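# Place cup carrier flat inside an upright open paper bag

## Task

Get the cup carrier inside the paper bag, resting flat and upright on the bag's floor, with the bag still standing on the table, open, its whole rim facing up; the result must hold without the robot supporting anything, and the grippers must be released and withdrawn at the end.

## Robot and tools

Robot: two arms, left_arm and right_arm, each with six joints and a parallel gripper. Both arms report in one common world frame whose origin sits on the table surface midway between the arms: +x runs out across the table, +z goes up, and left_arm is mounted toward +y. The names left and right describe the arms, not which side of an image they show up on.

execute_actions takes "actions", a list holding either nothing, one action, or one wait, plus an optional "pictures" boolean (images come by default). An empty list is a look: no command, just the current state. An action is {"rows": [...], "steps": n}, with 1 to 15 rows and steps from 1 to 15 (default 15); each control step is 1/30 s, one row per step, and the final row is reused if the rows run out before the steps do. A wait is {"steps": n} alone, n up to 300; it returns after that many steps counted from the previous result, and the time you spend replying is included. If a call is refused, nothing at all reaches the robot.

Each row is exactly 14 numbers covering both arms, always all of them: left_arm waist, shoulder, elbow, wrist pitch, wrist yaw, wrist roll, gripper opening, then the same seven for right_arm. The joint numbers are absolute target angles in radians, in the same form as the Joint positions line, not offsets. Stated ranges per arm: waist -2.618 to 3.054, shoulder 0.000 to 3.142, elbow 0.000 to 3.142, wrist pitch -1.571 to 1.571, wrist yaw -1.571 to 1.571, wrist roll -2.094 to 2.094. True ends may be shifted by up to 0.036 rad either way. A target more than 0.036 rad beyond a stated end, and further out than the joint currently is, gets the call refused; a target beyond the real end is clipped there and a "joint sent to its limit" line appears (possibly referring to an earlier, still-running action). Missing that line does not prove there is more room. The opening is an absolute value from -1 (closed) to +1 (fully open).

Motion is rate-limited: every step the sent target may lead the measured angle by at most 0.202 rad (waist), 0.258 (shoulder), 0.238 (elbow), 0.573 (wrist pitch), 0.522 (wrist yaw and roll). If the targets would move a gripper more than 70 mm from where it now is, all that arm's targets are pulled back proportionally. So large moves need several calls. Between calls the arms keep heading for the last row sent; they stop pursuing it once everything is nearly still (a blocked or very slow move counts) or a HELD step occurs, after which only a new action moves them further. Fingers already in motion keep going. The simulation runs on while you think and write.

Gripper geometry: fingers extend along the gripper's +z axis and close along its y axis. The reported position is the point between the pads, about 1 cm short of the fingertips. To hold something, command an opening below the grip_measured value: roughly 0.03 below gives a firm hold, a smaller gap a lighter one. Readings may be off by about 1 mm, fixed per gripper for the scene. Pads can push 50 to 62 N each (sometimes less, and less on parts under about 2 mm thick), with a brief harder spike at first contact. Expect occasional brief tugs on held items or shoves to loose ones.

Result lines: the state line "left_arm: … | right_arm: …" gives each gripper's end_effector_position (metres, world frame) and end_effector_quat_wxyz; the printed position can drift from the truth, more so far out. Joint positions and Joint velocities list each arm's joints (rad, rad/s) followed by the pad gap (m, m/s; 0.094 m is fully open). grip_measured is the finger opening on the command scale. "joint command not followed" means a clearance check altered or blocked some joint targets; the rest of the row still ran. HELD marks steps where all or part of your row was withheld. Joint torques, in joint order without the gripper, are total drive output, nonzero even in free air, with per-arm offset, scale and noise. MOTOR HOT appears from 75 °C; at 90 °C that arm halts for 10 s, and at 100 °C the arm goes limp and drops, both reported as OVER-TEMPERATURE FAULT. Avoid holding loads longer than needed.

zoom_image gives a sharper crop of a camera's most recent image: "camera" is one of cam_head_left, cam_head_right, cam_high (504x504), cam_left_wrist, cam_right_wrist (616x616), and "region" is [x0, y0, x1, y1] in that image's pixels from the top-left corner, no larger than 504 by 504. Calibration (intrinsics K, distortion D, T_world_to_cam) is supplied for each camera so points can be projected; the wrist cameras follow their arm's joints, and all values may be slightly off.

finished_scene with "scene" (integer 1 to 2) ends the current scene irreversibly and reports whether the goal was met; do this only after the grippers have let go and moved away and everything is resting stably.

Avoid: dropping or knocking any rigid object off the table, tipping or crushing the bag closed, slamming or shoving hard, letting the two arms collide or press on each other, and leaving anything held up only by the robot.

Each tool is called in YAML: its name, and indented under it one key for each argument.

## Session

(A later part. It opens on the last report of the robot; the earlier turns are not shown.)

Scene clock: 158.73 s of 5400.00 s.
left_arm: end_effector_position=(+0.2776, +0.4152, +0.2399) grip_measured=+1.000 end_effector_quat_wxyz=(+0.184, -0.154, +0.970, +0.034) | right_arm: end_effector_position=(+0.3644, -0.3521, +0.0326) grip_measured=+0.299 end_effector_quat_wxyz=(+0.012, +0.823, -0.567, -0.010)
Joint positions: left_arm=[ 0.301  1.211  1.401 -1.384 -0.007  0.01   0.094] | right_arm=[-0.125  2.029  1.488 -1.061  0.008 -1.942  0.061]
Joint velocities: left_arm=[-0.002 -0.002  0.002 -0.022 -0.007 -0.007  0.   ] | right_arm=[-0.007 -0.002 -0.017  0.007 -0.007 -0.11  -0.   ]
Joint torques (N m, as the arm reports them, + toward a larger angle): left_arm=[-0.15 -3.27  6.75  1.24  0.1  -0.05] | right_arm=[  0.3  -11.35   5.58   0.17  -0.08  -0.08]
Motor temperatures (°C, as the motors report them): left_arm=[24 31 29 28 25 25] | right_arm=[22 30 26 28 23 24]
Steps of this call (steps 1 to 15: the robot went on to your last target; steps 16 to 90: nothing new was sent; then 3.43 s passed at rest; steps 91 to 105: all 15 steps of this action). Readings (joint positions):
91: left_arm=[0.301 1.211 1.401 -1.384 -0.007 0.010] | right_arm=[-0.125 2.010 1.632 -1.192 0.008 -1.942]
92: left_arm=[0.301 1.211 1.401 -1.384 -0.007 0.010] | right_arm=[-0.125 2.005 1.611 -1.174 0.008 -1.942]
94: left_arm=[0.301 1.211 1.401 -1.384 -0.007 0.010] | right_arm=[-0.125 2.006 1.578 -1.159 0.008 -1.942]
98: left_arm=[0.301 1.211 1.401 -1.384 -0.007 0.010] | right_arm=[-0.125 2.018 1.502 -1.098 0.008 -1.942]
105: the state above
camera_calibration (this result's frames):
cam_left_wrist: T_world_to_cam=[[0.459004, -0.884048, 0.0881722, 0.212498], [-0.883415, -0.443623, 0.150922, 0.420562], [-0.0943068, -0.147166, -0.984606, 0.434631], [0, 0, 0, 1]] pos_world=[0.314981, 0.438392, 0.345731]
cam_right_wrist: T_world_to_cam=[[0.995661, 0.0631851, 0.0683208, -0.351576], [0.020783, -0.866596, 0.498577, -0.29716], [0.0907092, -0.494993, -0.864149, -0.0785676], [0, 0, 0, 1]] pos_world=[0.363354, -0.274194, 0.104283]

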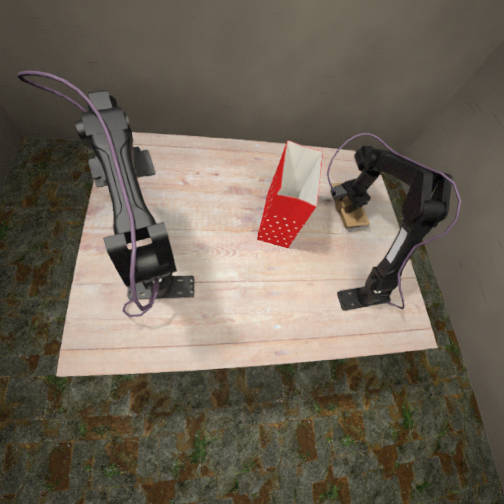

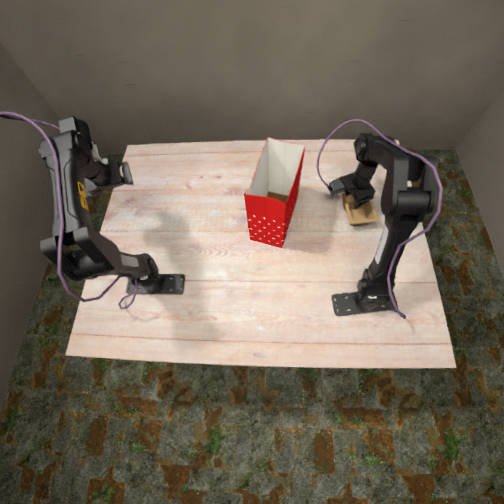

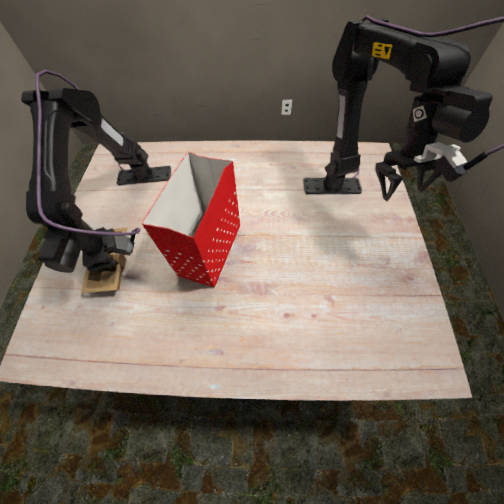

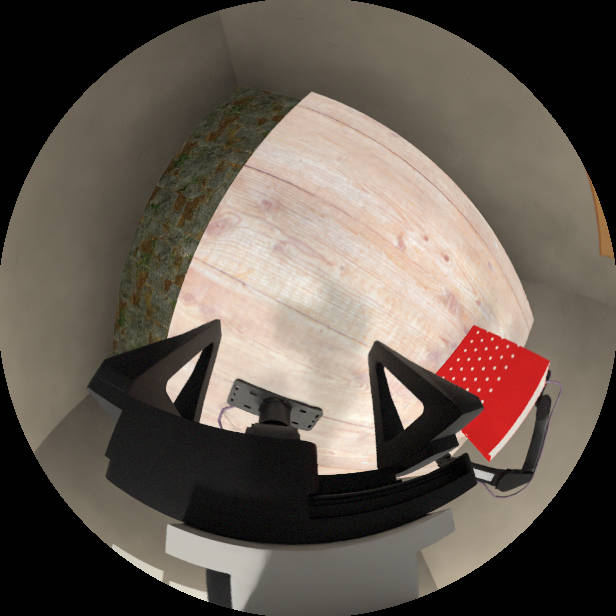

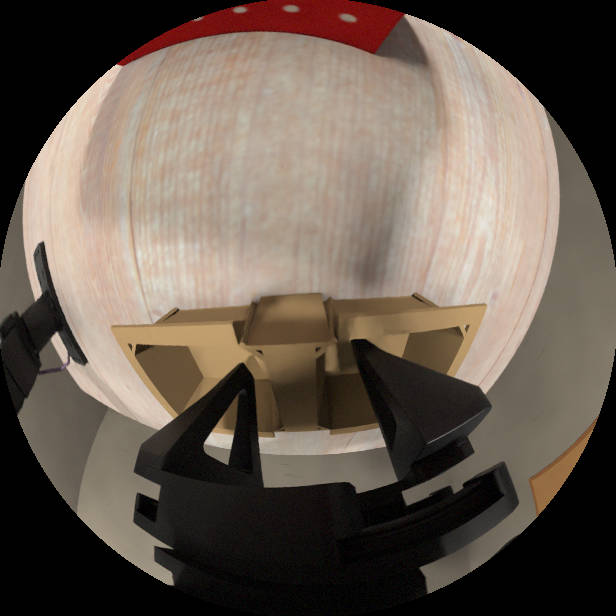

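execute_actions:
  actions:
    - {"rows":[[0.3,1.2,1.4,-1.4,0,0,1,-0.12,2.02,1.48,-1.04,0,-1.95,-0.45]],"steps":15}
  pictures: false

execute_actions:
  actions:
    - {"rows":[[0.3,1.2,1.4,-1.4,0,0,1,-0.12,1.95,1.75,-1.36,0,-1.95,-0.45],[0.3,1.2,1.4,-1.4,0,0,1,-0.12,1.95,1.75,-1.36,0,-1.95,-0.45],[0.3,1.2,1.4,-1.4,0,0,1,-0.12,1.95,1.75,-1.36,0,-1.95,-0.45],[0.3,1.2,1.4,-1.4,0,0,1,-0.12,1.95,1.75,-1.36,0,-1.95,-0.45],[0.3,1.2,1.4,-1.4,0,0,1,-0.12,1.8,2.0,-1.5,0,-1.7,-0.45],[0.3,1.2,1.4,-1.4,0,0,1,-0.12,1.8,2.0,-1.5,0,-1.7,-0.45],[0.3,1.2,1.4,-1.4,0,0,1,-0.12,1.8,2.0,-1.5,0,-1.7,-0.45],[0.3,1.2,1.4,-1.4,0,0,1,-0.12,1.8,2.0,-1.5,0,-1.7,-0.45],[0.3,1.2,1.4,-1.4,0,0,1,-0.12,1.58,2.28,-1.44,0,-0.8,-0.45]],"steps":15}
  pictures: false

execute_actions:
  actions:
    - {"rows":[[0.3,1.2,1.4,-1.4,0,0,1,-0.12,1.58,2.28,-1.44,0,-0.8,-0.45]],"steps":15}

Scene clock: 171.90 s of 5400.00 s.
left_arm: end_effector_position=(+0.2776, +0.4152, +0.2399) grip_measured=+1.000 end_effector_quat_wxyz=(+0.184, -0.154, +0.970, +0.034) | right_arm: end_effector_position=(+0.3676, -0.3520, +0.0325) grip_measured=-0.415 end_effector_quat_wxyz=(+0.008, +0.823, -0.567, -0.005)
Joint positions: left_arm=[ 0.301  1.211  1.401 -1.384 -0.007  0.01   0.094] | right_arm=[-0.125  2.029  1.488 -1.048  0.007 -1.943  0.027]
Joint velocities: left_arm=[-0.002 -0.002  0.007 -0.037 -0.007  0.007  0.   ] | right_arm=[-0.007  0.007 -0.012  0.022 -0.007 -0.022 -0.   ]
Joint torques (N m, as the arm reports them, + toward a larger angle): left_arm=[-0.12 -3.3   6.75  1.24  0.1  -0.05] | right_arm=[  0.39 -11.31   5.65   0.22  -0.04  -0.1 ]
Motor temperatures (°C, as the motors report them): left_arm=[24 31 29 28 25 25] | right_arm=[22 31 26 28 23 24]
Steps of this call (steps 1 to 30: the robot went on to your last target; steps 31 to 90: nothing new was sent; then 9.67 s passed at rest; steps 91 to 105: all 15 steps of this action). Readings (joint positions):
91: left_arm=[0.301 1.211 1.401 -1.384 -0.007 0.010] | right_arm=[-0.125 2.029 1.488 -1.050 0.008 -1.942]
92: left_arm=[0.301 1.211 1.401 -1.384 -0.007 0.010] | right_arm=[-0.125 2.029 1.488 -1.050 0.008 -1.943]
94: left_arm=[0.301 1.211 1.401 -1.384 -0.007 0.010] | right_arm=[-0.125 2.029 1.488 -1.048 0.007 -1.943]
98: left_arm=[0.301 1.211 1.401 -1.384 -0.007 0.010] | right_arm=[-0.125 2.029 1.488 -1.048 0.007 -1.943]
105: the state above

Scene clock: 172.40 s of 5400.00 s.
left_arm: end_effector_position=(+0.2776, +0.4152, +0.2399) grip_measured=+1.000 end_effector_quat_wxyz=(+0.184, -0.154, +0.970, +0.034) | right_arm: end_effector_position=(+0.3959, -0.3522, +0.3008) grip_measured=-0.416 end_effector_quat_wxyz=(+0.191, -0.669, +0.692, -0.193)
Joint positions: left_arm=[ 0.301  1.211  1.401 -1.384 -0.007  0.01   0.094] | right_arm=[-0.125  1.711  2.024 -1.333  0.007 -1.547  0.027]
Joint velocities: left_arm=[ 0.017  0.002 -0.002  0.007  0.022 -0.007  0.   ] | right_arm=[ 0.007 -0.706  1.121 -0.154 -0.022  1.531 -0.   ]
Joint torques (N m, as the arm reports them, + toward a larger angle): left_arm=[-0.11 -3.27  6.75  1.23  0.09 -0.05] | right_arm=[ 0.12 -9.61  8.32  0.89 -0.03  0.07]
Motor temperatures (°C, as the motors report them): left_arm=[24 31 29 28 25 25] | right_arm=[22 31 26 28 23 24]
Steps of this call (steps 1 to 15: all 15 steps of this action). Readings (joint positions):
1: left_arm=[0.301 1.211 1.401 -1.384 -0.007 0.010] | right_arm=[-0.125 2.031 1.517 -1.089 0.007 -1.943]
2: left_arm=[0.301 1.211 1.401 -1.384 -0.007 0.010] | right_arm=[-0.125 2.033 1.560 -1.142 0.007 -1.943]
4: left_arm=[0.301 1.211 1.401 -1.384 -0.007 0.010] | right_arm=[-0.125 2.016 1.652 -1.209 0.007 -1.943]
8: left_arm=[0.301 1.211 1.401 -1.384 -0.007 0.010] | right_arm=[-0.125 1.921 1.802 -1.293 0.007 -1.862]
15: the state above

Scene clock: 172.90 s of 5400.00 s.
left_arm: end_effector_position=(+0.2776, +0.4152, +0.2399) grip_measured=+1.000 end_effector_quat_wxyz=(+0.184, -0.154, +0.970, +0.034) | right_arm: end_effector_position=(+0.3512, -0.3519, +0.4227) grip_measured=-0.417 end_effector_quat_wxyz=(+0.375, -0.370, +0.832, -0.174)
Joint positions: left_arm=[ 0.301  1.211  1.401 -1.384 -0.007  0.01   0.094] | right_arm=[-0.125  1.575  2.276 -1.42   0.007 -0.847  0.027]
Joint velocities: left_arm=[ 0.002 -0.002 -0.002 -0.066 -0.022  0.051  0.   ] | right_arm=[-0.007  0.139 -0.012 -0.095  0.007  0.198 -0.002]
Joint torques (N m, as the arm reports them, + toward a larger angle): left_arm=[-0.13 -3.27  6.77  1.23  0.1  -0.06] | right_arm=[ 0.21 -5.8   5.45  1.41 -0.08  0.07]
Motor temperatures (°C, as the motors report them): left_arm=[24 31 29 28 25 25] | right_arm=[22 31 26 28 23 24]
Steps of this call (steps 1 to 15: all 15 steps of this action). Readings (joint positions):
1: left_arm=[0.301 1.211 1.401 -1.384 -0.007 0.010] | right_arm=[-0.125 1.688 2.067 -1.342 0.007 -1.489]
2: left_arm=[0.301 1.211 1.401 -1.384 -0.007 0.010] | right_arm=[-0.125 1.667 2.113 -1.350 0.007 -1.422]
4: left_arm=[0.301 1.211 1.401 -1.384 -0.007 0.010] | right_arm=[-0.125 1.627 2.200 -1.364 0.007 -1.242]
8: left_arm=[0.301 1.211 1.401 -1.384 -0.007 0.010] | right_arm=[-0.125 1.555 2.273 -1.380 0.007 -0.986]
15: the state above
camera_calibration (this result's frames):
cam_left_wrist: T_world_to_cam=[[0.459004, -0.884048, 0.0881722, 0.212498], [-0.883415, -0.443623, 0.150922, 0.420562], [-0.0943068, -0.147166, -0.984606, 0.434631], [0, 0, 0, 1]] pos_world=[0.314981, 0.438392, 0.345731]
cam_right_wrist: T_world_to_cam=[[0.254743, -0.851646, 0.458045, -0.591542], [-0.88183, -0.398975, -0.251384, 0.307318], [0.396839, -0.33988, -0.852643, 0.202033], [0, 0, 0, 1]] pos_world=[0.341519, -0.312505, 0.52047]

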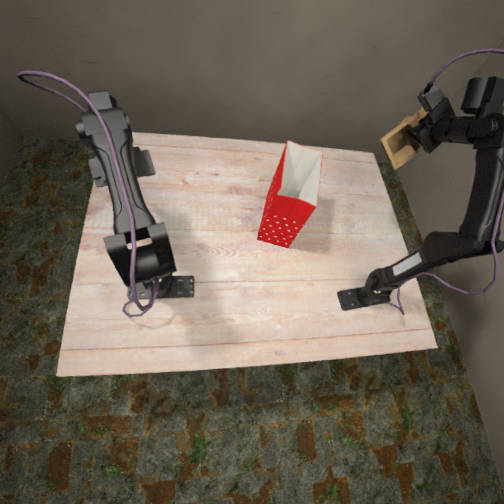

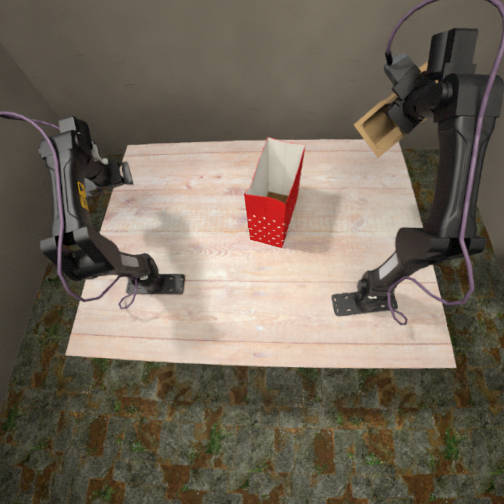

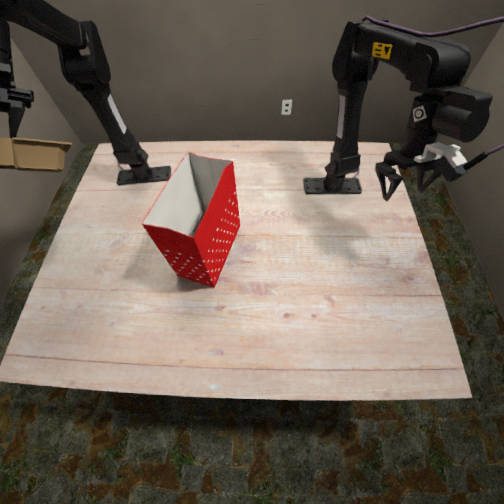

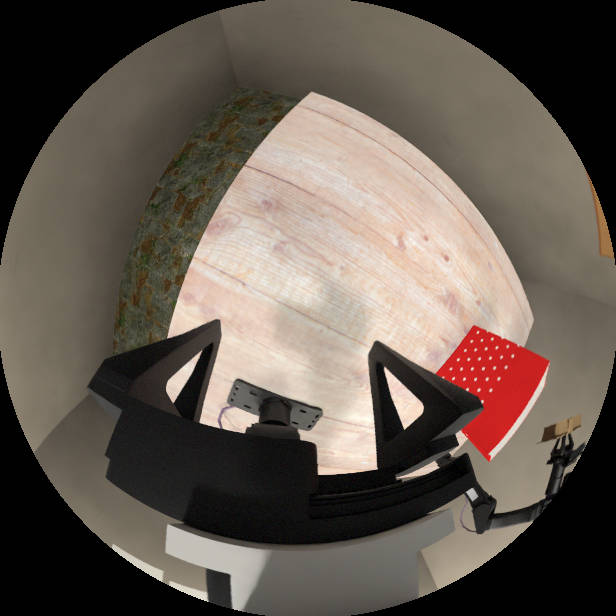

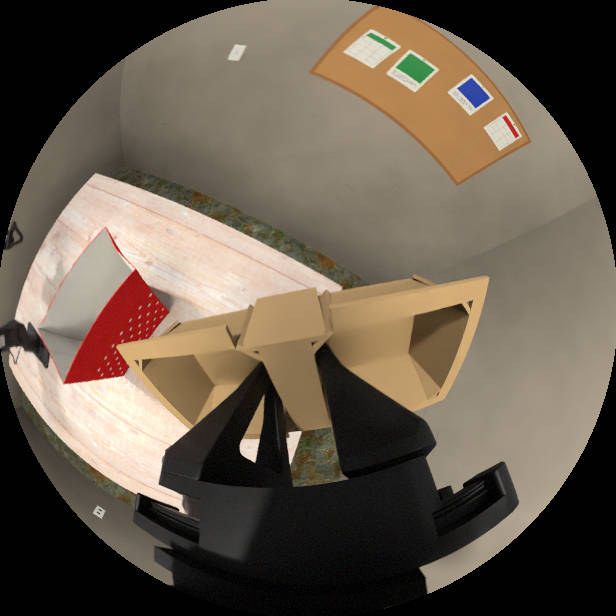

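execute_actions:
  actions:
    - {"rows":[[0.3,1.2,1.4,-1.4,0,0,1,0.15,1.56,2.3,-1.44,0,-0.8,-0.45],[0.3,1.2,1.4,-1.4,0,0,1,0.15,1.56,2.3,-1.44,0,-0.8,-0.45],[0.3,1.2,1.4,-1.4,0,0,1,0.15,1.56,2.3,-1.44,0,-0.8,-0.45],[0.3,1.2,1.4,-1.4,0,0,1,0.15,1.56,2.3,-1.44,0,-0.8,-0.45],[0.3,1.2,1.4,-1.4,0,0,1,0.4,1.56,2.3,-1.44,0,-0.8,-0.45],[0.3,1.2,1.4,-1.4,0,0,1,0.4,1.56,2.3,-1.44,0,-0.8,-0.45],[0.3,1.2,1.4,-1.4,0,0,1,0.4,1.56,2.3,-1.44,0,-0.8,-0.45],[0.3,1.2,1.4,-1.4,0,0,1,0.4,1.56,2.3,-1.44,0,-0.8,-0.45],[0.3,1.2,1.4,-1.4,0,0,1,0.63,1.58,2.3,-1.46,0,-0.8,-0.45]],"steps":15}
  pictures: false

execute_actions:
  actions:
    - {"steps":15}

Scene clock: 182.00 s of 5400.00 s.
left_arm: end_effector_position=(+0.2776, +0.4152, +0.2399) grip_measured=+1.000 end_effector_quat_wxyz=(+0.184, -0.154, +0.970, +0.034) | right_arm: end_effector_position=(+0.2513, -0.1023, +0.4153) grip_measured=-0.416 end_effector_quat_wxyz=(+0.398, -0.648, +0.649, -0.004)
Joint positions: left_arm=[ 0.301  1.211  1.401 -1.384 -0.007  0.01   0.094] | right_arm=[ 0.638  1.585  2.276 -1.442 -0.014 -0.807  0.027]
Joint velocities: left_arm=[-0.002 -0.017  0.002  0.037  0.022 -0.007  0.   ] | right_arm=[-0.002 -0.002 -0.007 -0.139  0.125 -0.007 -0.   ]
Joint torques (N m, as the arm reports them, + toward a larger angle): left_arm=[-0.15 -3.3   6.76  1.24  0.1  -0.06] | right_arm=[-0.78 -5.82  6.95  1.36  0.05  0.08]
Motor temperatures (°C, as the motors report them): left_arm=[24 31 29 28 25 25] | right_arm=[22 29 25 29 23 24]
Steps of this call (steps 1 to 30: the robot went on to your last target; steps 31 to 90: nothing new was sent; then 5.60 s passed at rest; steps 91 to 105: all 15 steps of this action). Readings (joint positions):
91: left_arm=[0.301 1.211 1.401 -1.384 -0.007 0.010] | right_arm=[-0.095 1.583 2.276 -1.431 0.026 -0.808]
92: left_arm=[0.301 1.211 1.401 -1.384 -0.007 0.010] | right_arm=[-0.036 1.583 2.276 -1.431 0.033 -0.808]
94: left_arm=[0.301 1.211 1.401 -1.384 -0.007 0.010] | right_arm=[0.096 1.583 2.276 -1.431 0.017 -0.808]
98: left_arm=[0.301 1.211 1.401 -1.384 -0.007 0.010] | right_arm=[0.355 1.583 2.276 -1.431 0.005 -0.807]
105: the state above

Scene clock: 182.50 s of 5400.00 s.
left_arm: end_effector_position=(+0.2776, +0.4152, +0.2399) grip_measured=+1.000 end_effector_quat_wxyz=(+0.184, -0.154, +0.970, +0.034) | right_arm: end_effector_position=(+0.2516, -0.1047, +0.4138) grip_measured=-0.416 end_effector_quat_wxyz=(+0.395, -0.647, +0.652, -0.008)
Joint positions: left_arm=[ 0.301  1.211  1.401 -1.384 -0.007  0.01   0.094] | right_arm=[ 0.637  1.585  2.276 -1.45  -0.005 -0.807  0.027]
Joint velocities: left_arm=[-0.002  0.022 -0.012 -0.022  0.037 -0.022  0.   ] | right_arm=[ 0.012 -0.002  0.012  0.007 -0.007 -0.007 -0.   ]
Joint torques (N m, as the arm reports them, + toward a larger angle): left_arm=[-0.13 -3.26  6.71  1.24  0.09 -0.05] | right_arm=[-0.53 -5.58  7.03  1.36  0.01  0.03]
Motor temperatures (°C, as the motors report them): left_arm=[24 31 29 28 25 25] | right_arm=[22 29 25 29 23 24]
Steps of this call (steps 1 to 15: the robot went on to your last target). Readings (joint positions):
1: left_arm=[0.301 1.211 1.401 -1.384 -0.007 0.010] | right_arm=[0.637 1.585 2.276 -1.444 -0.011 -0.807]
2: left_arm=[0.301 1.211 1.401 -1.384 -0.007 0.010] | right_arm=[0.637 1.585 2.276 -1.446 -0.009 -0.807]
4: left_arm=[0.301 1.211 1.401 -1.384 -0.007 0.010] | right_arm=[0.637 1.585 2.276 -1.448 -0.008 -0.807]
8: left_arm=[0.301 1.211 1.401 -1.384 -0.007 0.010] | right_arm=[0.637 1.585 2.276 -1.449 -0.006 -0.807]
15: the state above
All arms were judged still, so your last target was given up. Only a new action makes them travel on or press farther. Fingers that are still opening or closing keep moving.
camera_calibration (this result's frames):
cam_left_wrist: T_world_to_cam=[[0.459004, -0.884048, 0.0881722, 0.212498], [-0.883415, -0.443623, 0.150922, 0.420562], [-0.0943068, -0.147166, -0.984606, 0.434631], [0, 0, 0, 1]] pos_world=[0.314981, 0.438392, 0.345731]
cam_right_wrist: T_world_to_cam=[[0.788357, -0.454372, 0.414777, -0.426341], [-0.391838, -0.890599, -0.230858, 0.13267], [0.474295, 0.0194731, -0.88015, 0.34753], [0, 0, 0, 1]] pos_world=[0.223262, -0.0823287, 0.513343]

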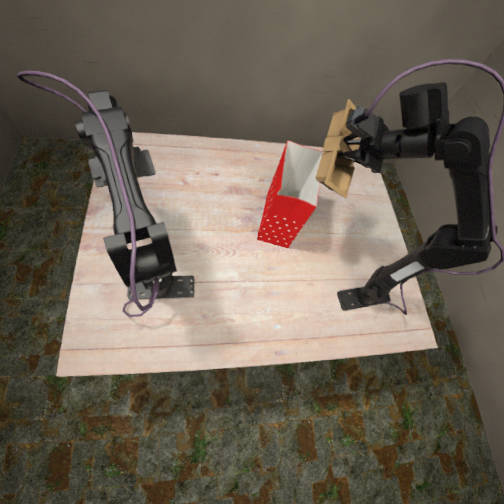

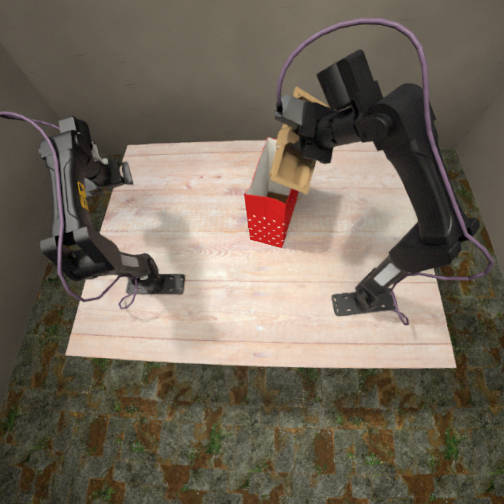

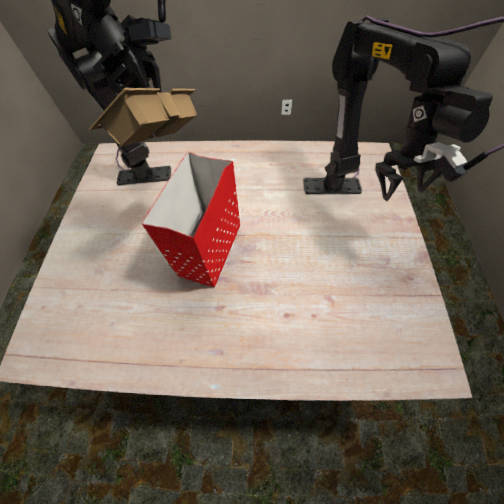

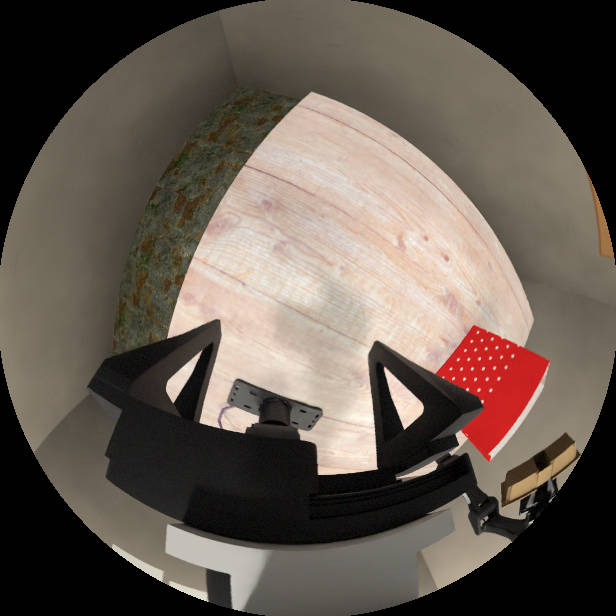

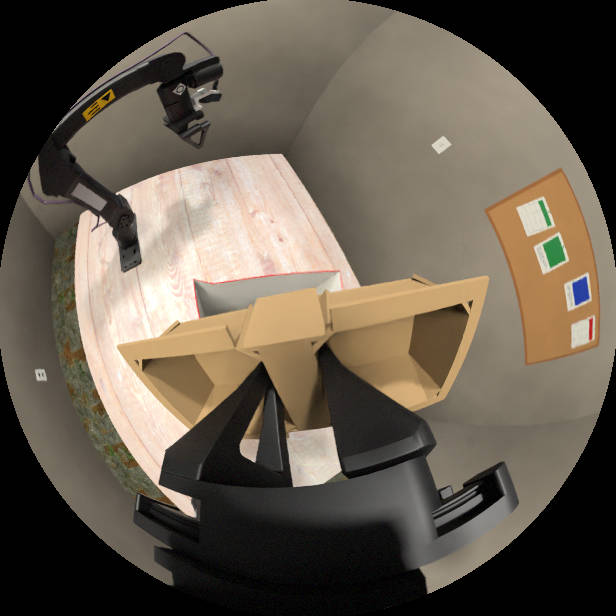

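execute_actions:
  actions:
    - {"rows":[[0.3,1.2,1.4,-1.4,0,0,1,0.62,1.72,2.35,-1.55,0,-0.8,-0.45]],"steps":15}

Scene clock: 191.43 s of 5400.00 s.
left_arm: end_effector_position=(+0.2776, +0.4152, +0.2399) grip_measured=+1.000 end_effector_quat_wxyz=(+0.184, -0.154, +0.970, +0.034) | right_arm: end_effector_position=(+0.2726, -0.0903, +0.3641) grip_measured=-0.416 end_effector_quat_wxyz=(+0.308, -0.667, +0.679, -0.008)
Joint positions: left_arm=[ 0.301  1.211  1.401 -1.384 -0.007  0.01   0.094] | right_arm=[ 0.628  1.739  2.331 -1.536 -0.004 -0.807  0.027]
Joint velocities: left_arm=[ 0.017 -0.007  0.007  0.051 -0.022  0.007  0.   ] | right_arm=[-0.007 -0.012 -0.007 -0.007 -0.081  0.007 -0.001]
Joint torques (N m, as the arm reports them, + toward a larger angle): left_arm=[-0.14 -3.27  6.73  1.24  0.09 -0.05] | right_arm=[-0.69 -8.65  6.77  1.16  0.05  0.02]
Motor temperatures (°C, as the motors report them): left_arm=[24 31 29 28 25 25] | right_arm=[22 29 26 29 23 24]
Steps of this call (steps 1 to 90: nothing new was sent; then 5.43 s passed at rest; steps 91 to 105: all 15 steps of this action). Readings (joint positions):
91: left_arm=[0.301 1.211 1.401 -1.384 -0.007 0.010] | right_arm=[0.636 1.603 2.295 -1.469 -0.005 -0.807]
92: left_arm=[0.301 1.211 1.401 -1.384 -0.007 0.010] | right_arm=[0.633 1.625 2.319 -1.485 -0.005 -0.807]
94: left_arm=[0.301 1.211 1.401 -1.384 -0.007 0.010] | right_arm=[0.629 1.670 2.331 -1.495 -0.005 -0.807]
98: left_arm=[0.301 1.211 1.401 -1.384 -0.007 0.010] | right_arm=[0.628 1.740 2.331 -1.520 -0.004 -0.807]
105: the state above
camera_calibration (this result's frames):
cam_left_wrist: T_world_to_cam=[[0.459004, -0.884048, 0.0881722, 0.212498], [-0.883415, -0.443623, 0.150922, 0.420562], [-0.0943068, -0.147166, -0.984606, 0.434631], [0, 0, 0, 1]] pos_world=[0.314981, 0.438392, 0.345731]
cam_right_wrist: T_world_to_cam=[[0.836013, -0.413714, 0.360448, -0.405257], [-0.421044, -0.904913, -0.062079, 0.0873913], [0.351857, -0.0998659, -0.930711, 0.334563], [0, 0, 0, 1]] pos_world=[0.257877, -0.0551672, 0.462881]

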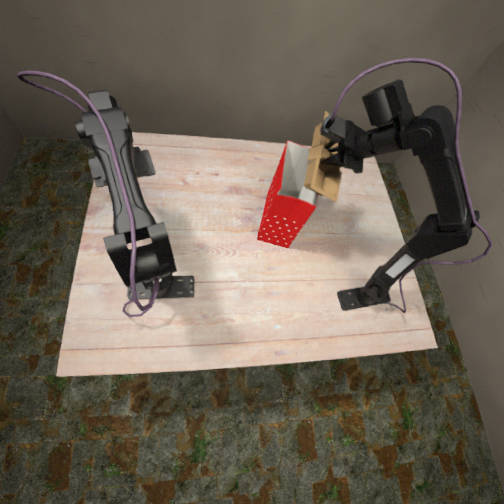

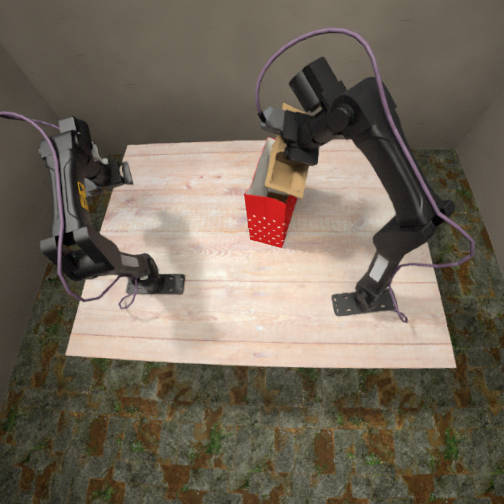

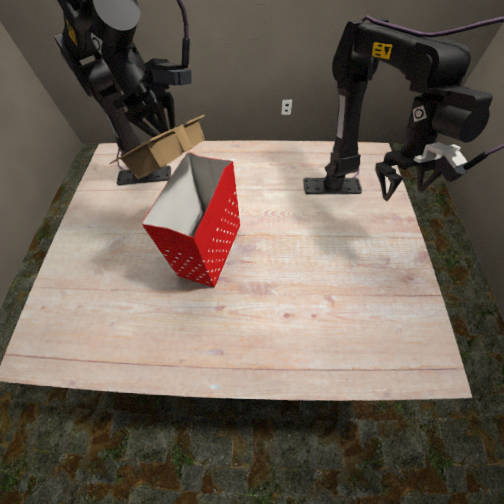

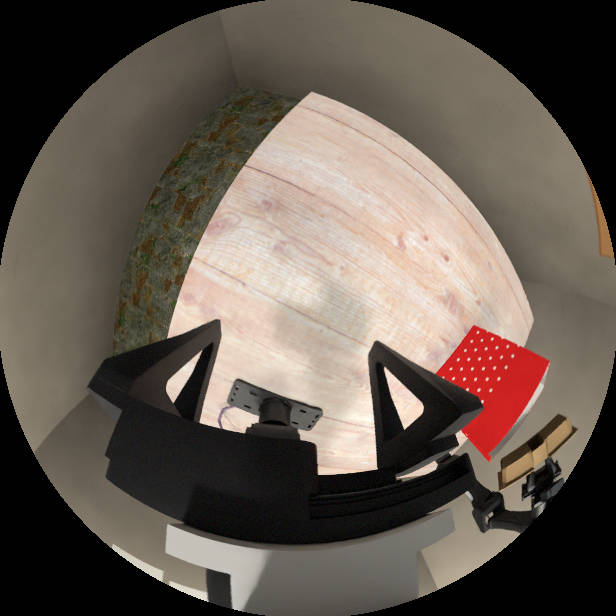

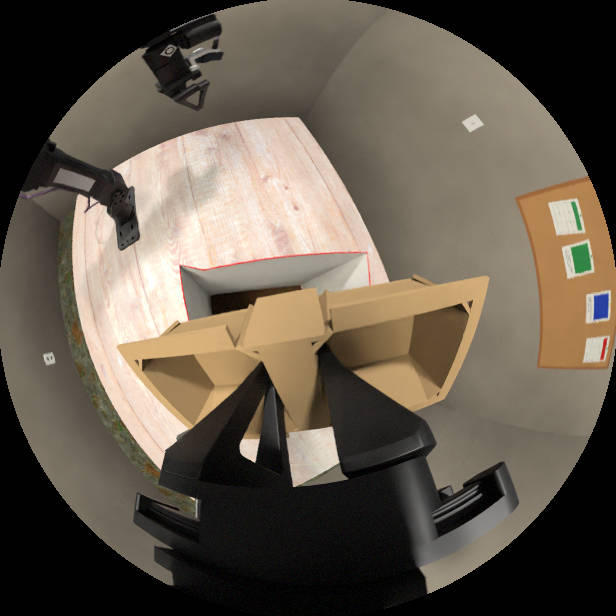

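execute_actions:
  actions:
    - {"rows":[[0.3,1.2,1.4,-1.4,0,0,1,0.69,1.78,2.36,-1.56,0,-0.75,-0.45]],"steps":15}

Scene clock: 197.37 s of 5400.00 s.
left_arm: end_effector_position=(+0.2776, +0.4152, +0.2399) grip_measured=+1.000 end_effector_quat_wxyz=(+0.184, -0.154, +0.970, +0.034) | right_arm: end_effector_position=(+0.2628, -0.0681, +0.3463) grip_measured=-0.416 end_effector_quat_wxyz=(+0.281, -0.677, +0.680, +0.006)
Joint positions: left_arm=[ 0.301  1.211  1.401 -1.384 -0.007  0.01   0.094] | right_arm=[ 0.689  1.786  2.335 -1.549  0.    -0.762  0.027]
Joint velocities: left_arm=[-0.022  0.007 -0.002 -0.007 -0.007  0.007  0.   ] | right_arm=[-0.017 -0.002 -0.012  0.037  0.066  0.007  0.001]
Joint torques (N m, as the arm reports them, + toward a larger angle): left_arm=[-0.15 -3.28  6.7   1.24  0.09 -0.05] | right_arm=[ 0.25 -8.21  7.51  1.03  0.    0.09]
Motor temperatures (°C, as the motors report them): left_arm=[24 31 29 28 25 25] | right_arm=[22 29 26 29 23 24]
Steps of this call (steps 1 to 15: the robot went on to your last target; steps 16 to 90: nothing new was sent; then 2.43 s passed at rest; steps 91 to 105: all 15 steps of this action). Readings (joint positions):
91: left_arm=[0.301 1.211 1.401 -1.384 -0.007 0.010] | right_arm=[0.635 1.742 2.333 -1.541 0.001 -0.799]
92: left_arm=[0.301 1.211 1.401 -1.384 -0.007 0.010] | right_arm=[0.648 1.747 2.335 -1.543 0.003 -0.791]
94: left_arm=[0.301 1.211 1.401 -1.384 -0.007 0.010] | right_arm=[0.675 1.761 2.335 -1.544 0.002 -0.780]
98: left_arm=[0.301 1.211 1.401 -1.384 -0.007 0.010] | right_arm=[0.689 1.784 2.335 -1.547 0.000 -0.768]
105: the state above
camera_calibration (this result's frames):
cam_left_wrist: T_world_to_cam=[[0.459004, -0.884048, 0.0881722, 0.212498], [-0.883415, -0.443623, 0.150922, 0.420562], [-0.0943068, -0.147166, -0.984606, 0.434631], [0, 0, 0, 1]] pos_world=[0.314981, 0.438392, 0.345731]
cam_right_wrist: T_world_to_cam=[[0.863481, -0.387709, 0.322618, -0.373856], [-0.404016, -0.914579, -0.0177632, 0.0818191], [0.301947, -0.115005, -0.946362, 0.341159], [0, 0, 0, 1]] pos_world=[0.252861, -0.0308824, 0.444926]

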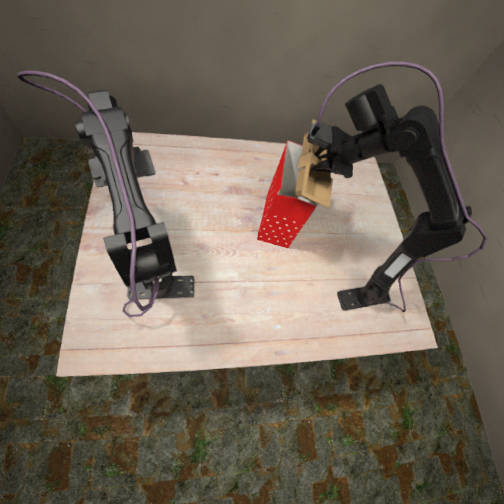

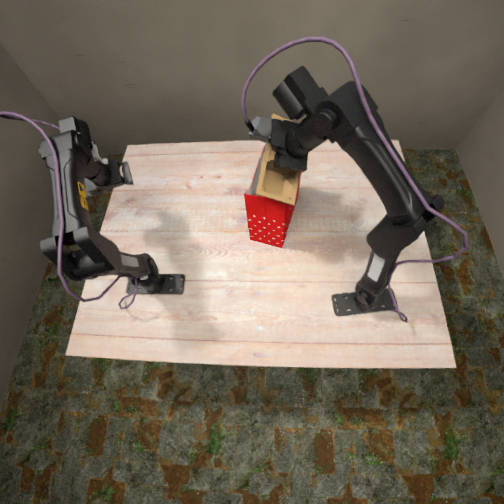

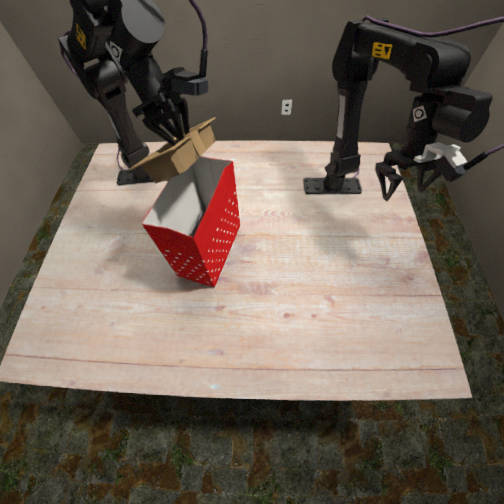

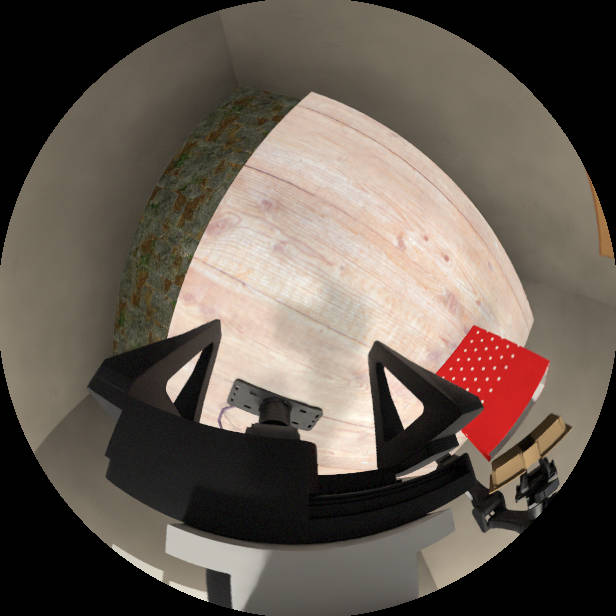

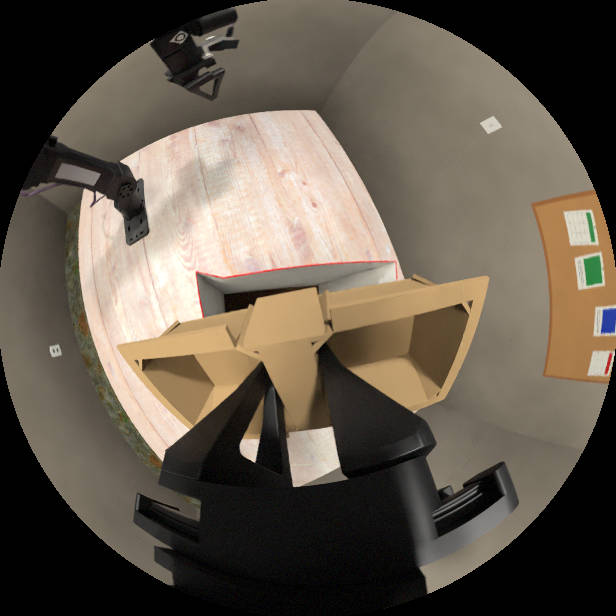

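execute_actions:
  actions:
    - {"rows":[[0.3,1.2,1.4,-1.4,0,0,1,0.68,1.78,2.42,-1.5,0,-0.75,-0.45],[0.3,1.2,1.4,-1.4,0,0,1,0.68,1.78,2.42,-1.5,0,-0.75,-0.45],[0.3,1.2,1.4,-1.4,0,0,1,0.68,1.78,2.42,-1.5,0,-0.75,-0.45],[0.3,1.2,1.4,-1.4,0,0,1,0.68,1.78,2.42,-1.5,0,-0.75,-0.45],[0.3,1.2,1.4,-1.4,0,0,1,0.65,1.83,2.46,-1.5,0,-0.78,-0.45]],"steps":15}

Scene clock: 211.13 s of 5400.00 s.
left_arm: end_effector_position=(+0.2776, +0.4152, +0.2399) grip_measured=+1.000 end_effector_quat_wxyz=(+0.184, -0.154, +0.970, +0.034) | right_arm: end_effector_position=(+0.2859, -0.0644, +0.3648) grip_measured=-0.416 end_effector_quat_wxyz=(+0.322, -0.660, +0.678, -0.000)
Joint positions: left_arm=[ 0.301  1.211  1.401 -1.384 -0.007  0.01   0.094] | right_arm=[ 0.654  1.83   2.431 -1.516  0.    -0.773  0.027]
Joint velocities: left_arm=[-0.007 -0.002 -0.007  0.007  0.007 -0.007  0.   ] | right_arm=[ 0.007  0.012 -0.012 -0.007 -0.007 -0.007  0.001]
Joint torques (N m, as the arm reports them, + toward a larger angle): left_arm=[-0.14 -3.29  6.76  1.24  0.1  -0.05] | right_arm=[-0.18 -8.09  7.87  1.39  0.01 -0.07]
Motor temperatures (°C, as the motors report them): left_arm=[24 31 29 28 25 25] | right_arm=[22 29 26 29 23 24]
Steps of this call (steps 1 to 15: the robot went on to your last target; steps 16 to 90: nothing new was sent; then 10.27 s passed at rest; steps 91 to 105: all 15 steps of this action). Readings (joint positions):
91: left_arm=[0.301 1.211 1.401 -1.384 -0.007 0.010] | right_arm=[0.689 1.788 2.345 -1.550 0.000 -0.760]
92: left_arm=[0.301 1.211 1.401 -1.384 -0.007 0.010] | right_arm=[0.689 1.791 2.359 -1.545 0.000 -0.760]
94: left_arm=[0.301 1.211 1.401 -1.384 -0.007 0.010] | right_arm=[0.689 1.791 2.380 -1.533 0.000 -0.760]
98: left_arm=[0.301 1.211 1.401 -1.384 -0.007 0.010] | right_arm=[0.662 1.811 2.430 -1.518 -0.001 -0.768]
105: the state above
camera_calibration (this result's frames):
cam_left_wrist: T_world_to_cam=[[0.459004, -0.884048, 0.0881722, 0.212498], [-0.883415, -0.443623, 0.150922, 0.420562], [-0.0943068, -0.147166, -0.984606, 0.434631], [0, 0, 0, 1]] pos_world=[0.314981, 0.438392, 0.345731]
cam_right_wrist: T_world_to_cam=[[0.831338, -0.428254, 0.354226, -0.403253], [-0.423475, -0.900882, -0.0952945, 0.129596], [0.359926, -0.0707837, -0.930292, 0.332534], [0, 0, 0, 1]] pos_world=[0.270433, -0.0324065, 0.464546]

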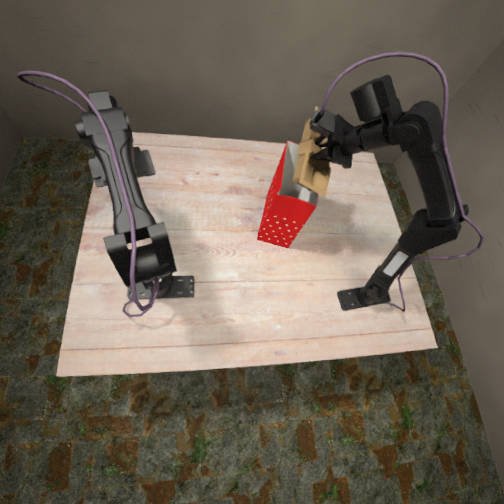

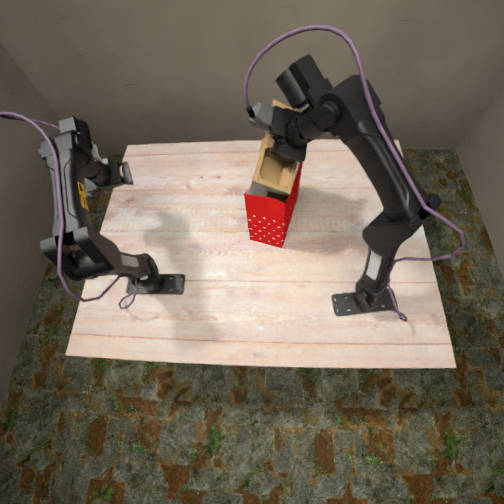

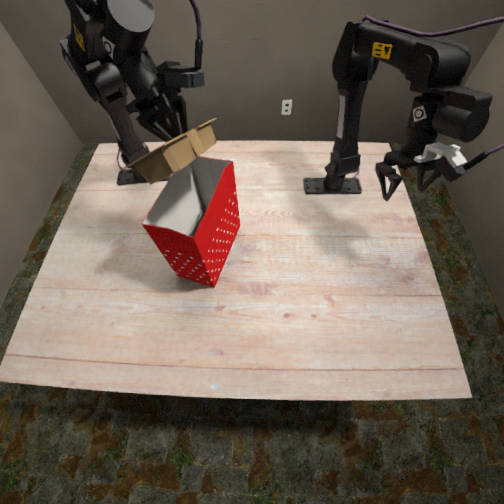

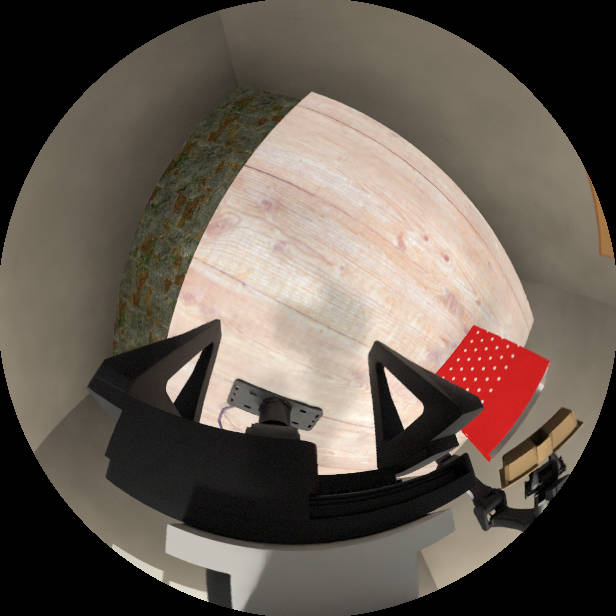

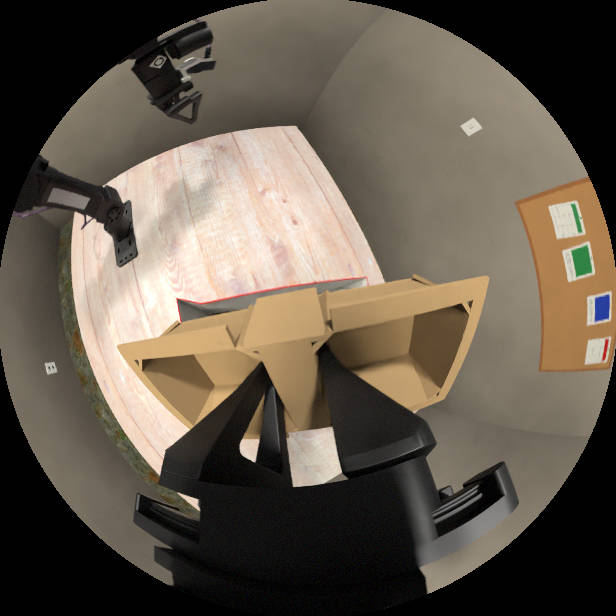

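execute_actions:
  actions:
    - {"rows":[[0.3,1.2,1.4,-1.4,0,0,1,0.65,1.83,2.36,-1.5,0,-0.78,-0.45],[0.3,1.2,1.4,-1.4,0,0,1,0.65,1.83,2.36,-1.5,0,-0.78,-0.45],[0.3,1.2,1.4,-1.4,0,0,1,0.65,1.83,2.36,-1.5,0,-0.78,-0.45],[0.3,1.2,1.4,-1.4,0,0,1,0.65,1.83,2.3,-1.5,0,-0.78,-0.45],[0.3,1.2,1.4,-1.4,0,0,1,0.65,1.83,2.3,-1.5,0,-0.78,-0.45],[0.3,1.2,1.4,-1.4,0,0,1,0.65,1.83,2.3,-1.5,0,-0.78,-0.45],[0.3,1.2,1.4,-1.4,0,0,1,0.65,1.83,2.23,-1.5,0,-0.78,-0.45]],"steps":15}

Scene clock: 229.60 s of 5400.00 s.
left_arm: end_effector_position=(+0.2776, +0.4152, +0.2399) grip_measured=+1.000 end_effector_quat_wxyz=(+0.184, -0.154, +0.970, +0.034) | right_arm: end_effector_position=(+0.2843, -0.0659, +0.2994) grip_measured=-0.416 end_effector_quat_wxyz=(+0.228, -0.679, +0.697, -0.000)
Joint positions: left_arm=[ 0.301  1.211  1.401 -1.384 -0.007  0.01   0.094] | right_arm=[ 0.654  1.844  2.237 -1.503  0.    -0.774  0.027]
Joint velocities: left_arm=[-0.017 -0.012  0.012 -0.007  0.037 -0.007  0.   ] | right_arm=[-0.002 -0.037 -0.017 -0.007 -0.007  0.007  0.001]
Joint torques (N m, as the arm reports them, + toward a larger angle): left_arm=[-0.14 -3.25  6.77  1.24  0.08 -0.06] | right_arm=[-0.42 -9.77  5.31  1.03  0.02 -0.05]
Motor temperatures (°C, as the motors report them): left_arm=[24 31 29 28 25 25] | right_arm=[22 29 27 30 23 24]
Steps of this call (steps 1 to 15: the robot went on to your last target; steps 16 to 90: nothing new was sent; then 14.97 s passed at rest; steps 91 to 105: all 15 steps of this action). Readings (joint positions):
91: left_arm=[0.301 1.211 1.401 -1.384 -0.007 0.010] | right_arm=[0.654 1.829 2.420 -1.511 0.000 -0.774]
92: left_arm=[0.301 1.211 1.401 -1.384 -0.007 0.010] | right_arm=[0.654 1.827 2.407 -1.510 0.000 -0.774]
94: left_arm=[0.301 1.211 1.401 -1.384 -0.007 0.010] | right_arm=[0.654 1.827 2.373 -1.506 0.000 -0.774]
98: left_arm=[0.301 1.211 1.401 -1.384 -0.007 0.010] | right_arm=[0.654 1.830 2.282 -1.501 0.000 -0.774]
105: the state above
camera_calibration (this result's frames):
cam_left_wrist: T_world_to_cam=[[0.459004, -0.884048, 0.0881722, 0.212498], [-0.883415, -0.443623, 0.150922, 0.420562], [-0.0943068, -0.147166, -0.984606, 0.434631], [0, 0, 0, 1]] pos_world=[0.314981, 0.438392, 0.345731]
cam_right_wrist: T_world_to_cam=[[0.876792, -0.383362, 0.290291, -0.370268], [-0.423166, -0.901853, 0.0871277, 0.0665533], [0.228399, -0.199234, -0.952964, 0.307899], [0, 0, 0, 1]] pos_world=[0.282487, -0.0205814, 0.395103]

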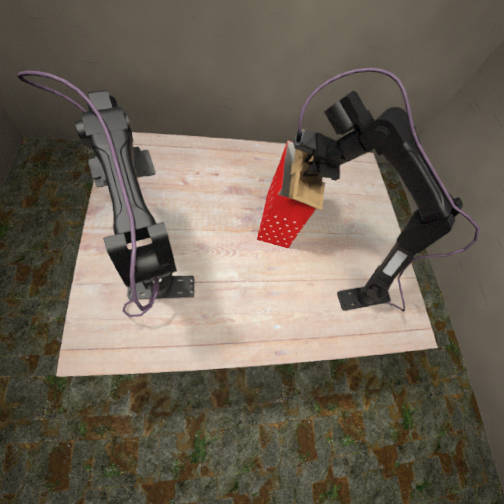

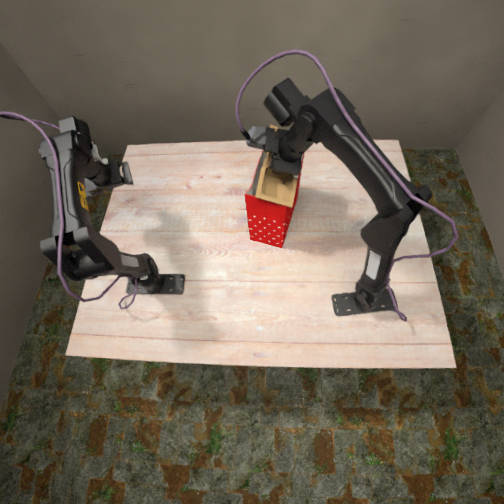

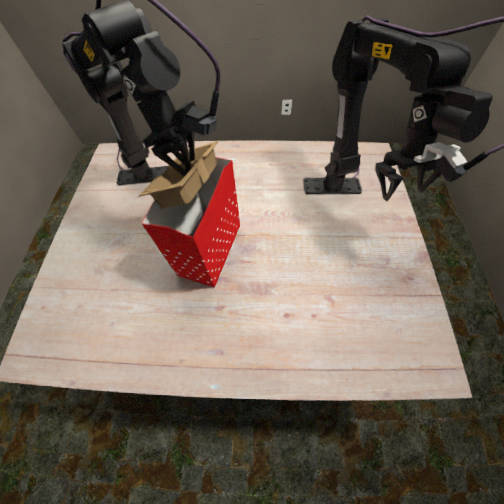

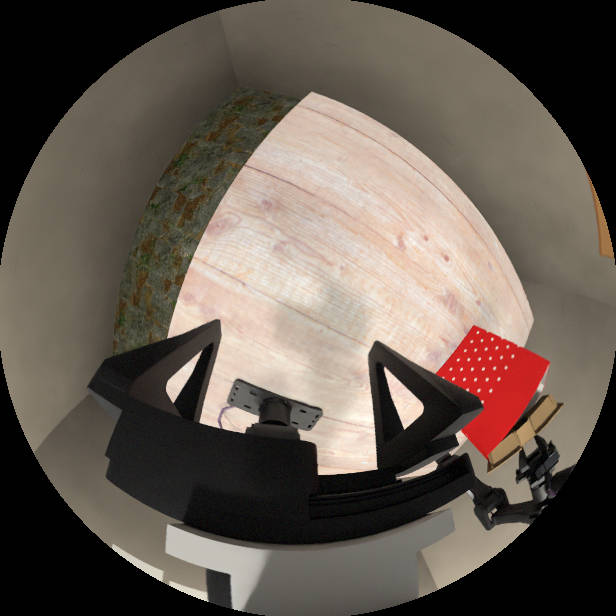

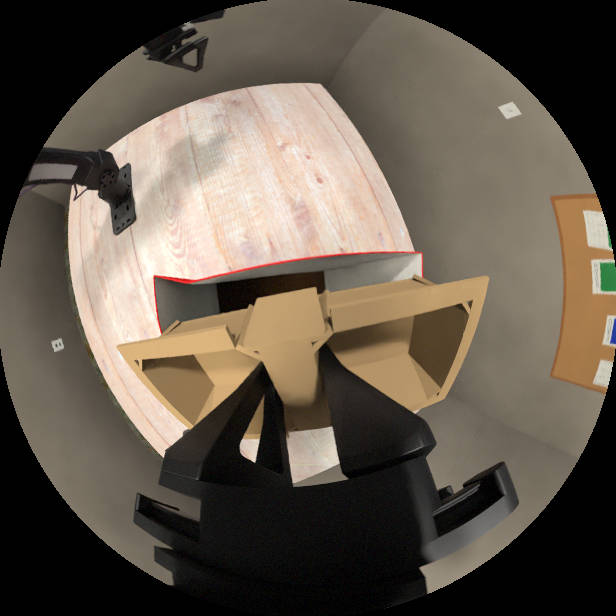

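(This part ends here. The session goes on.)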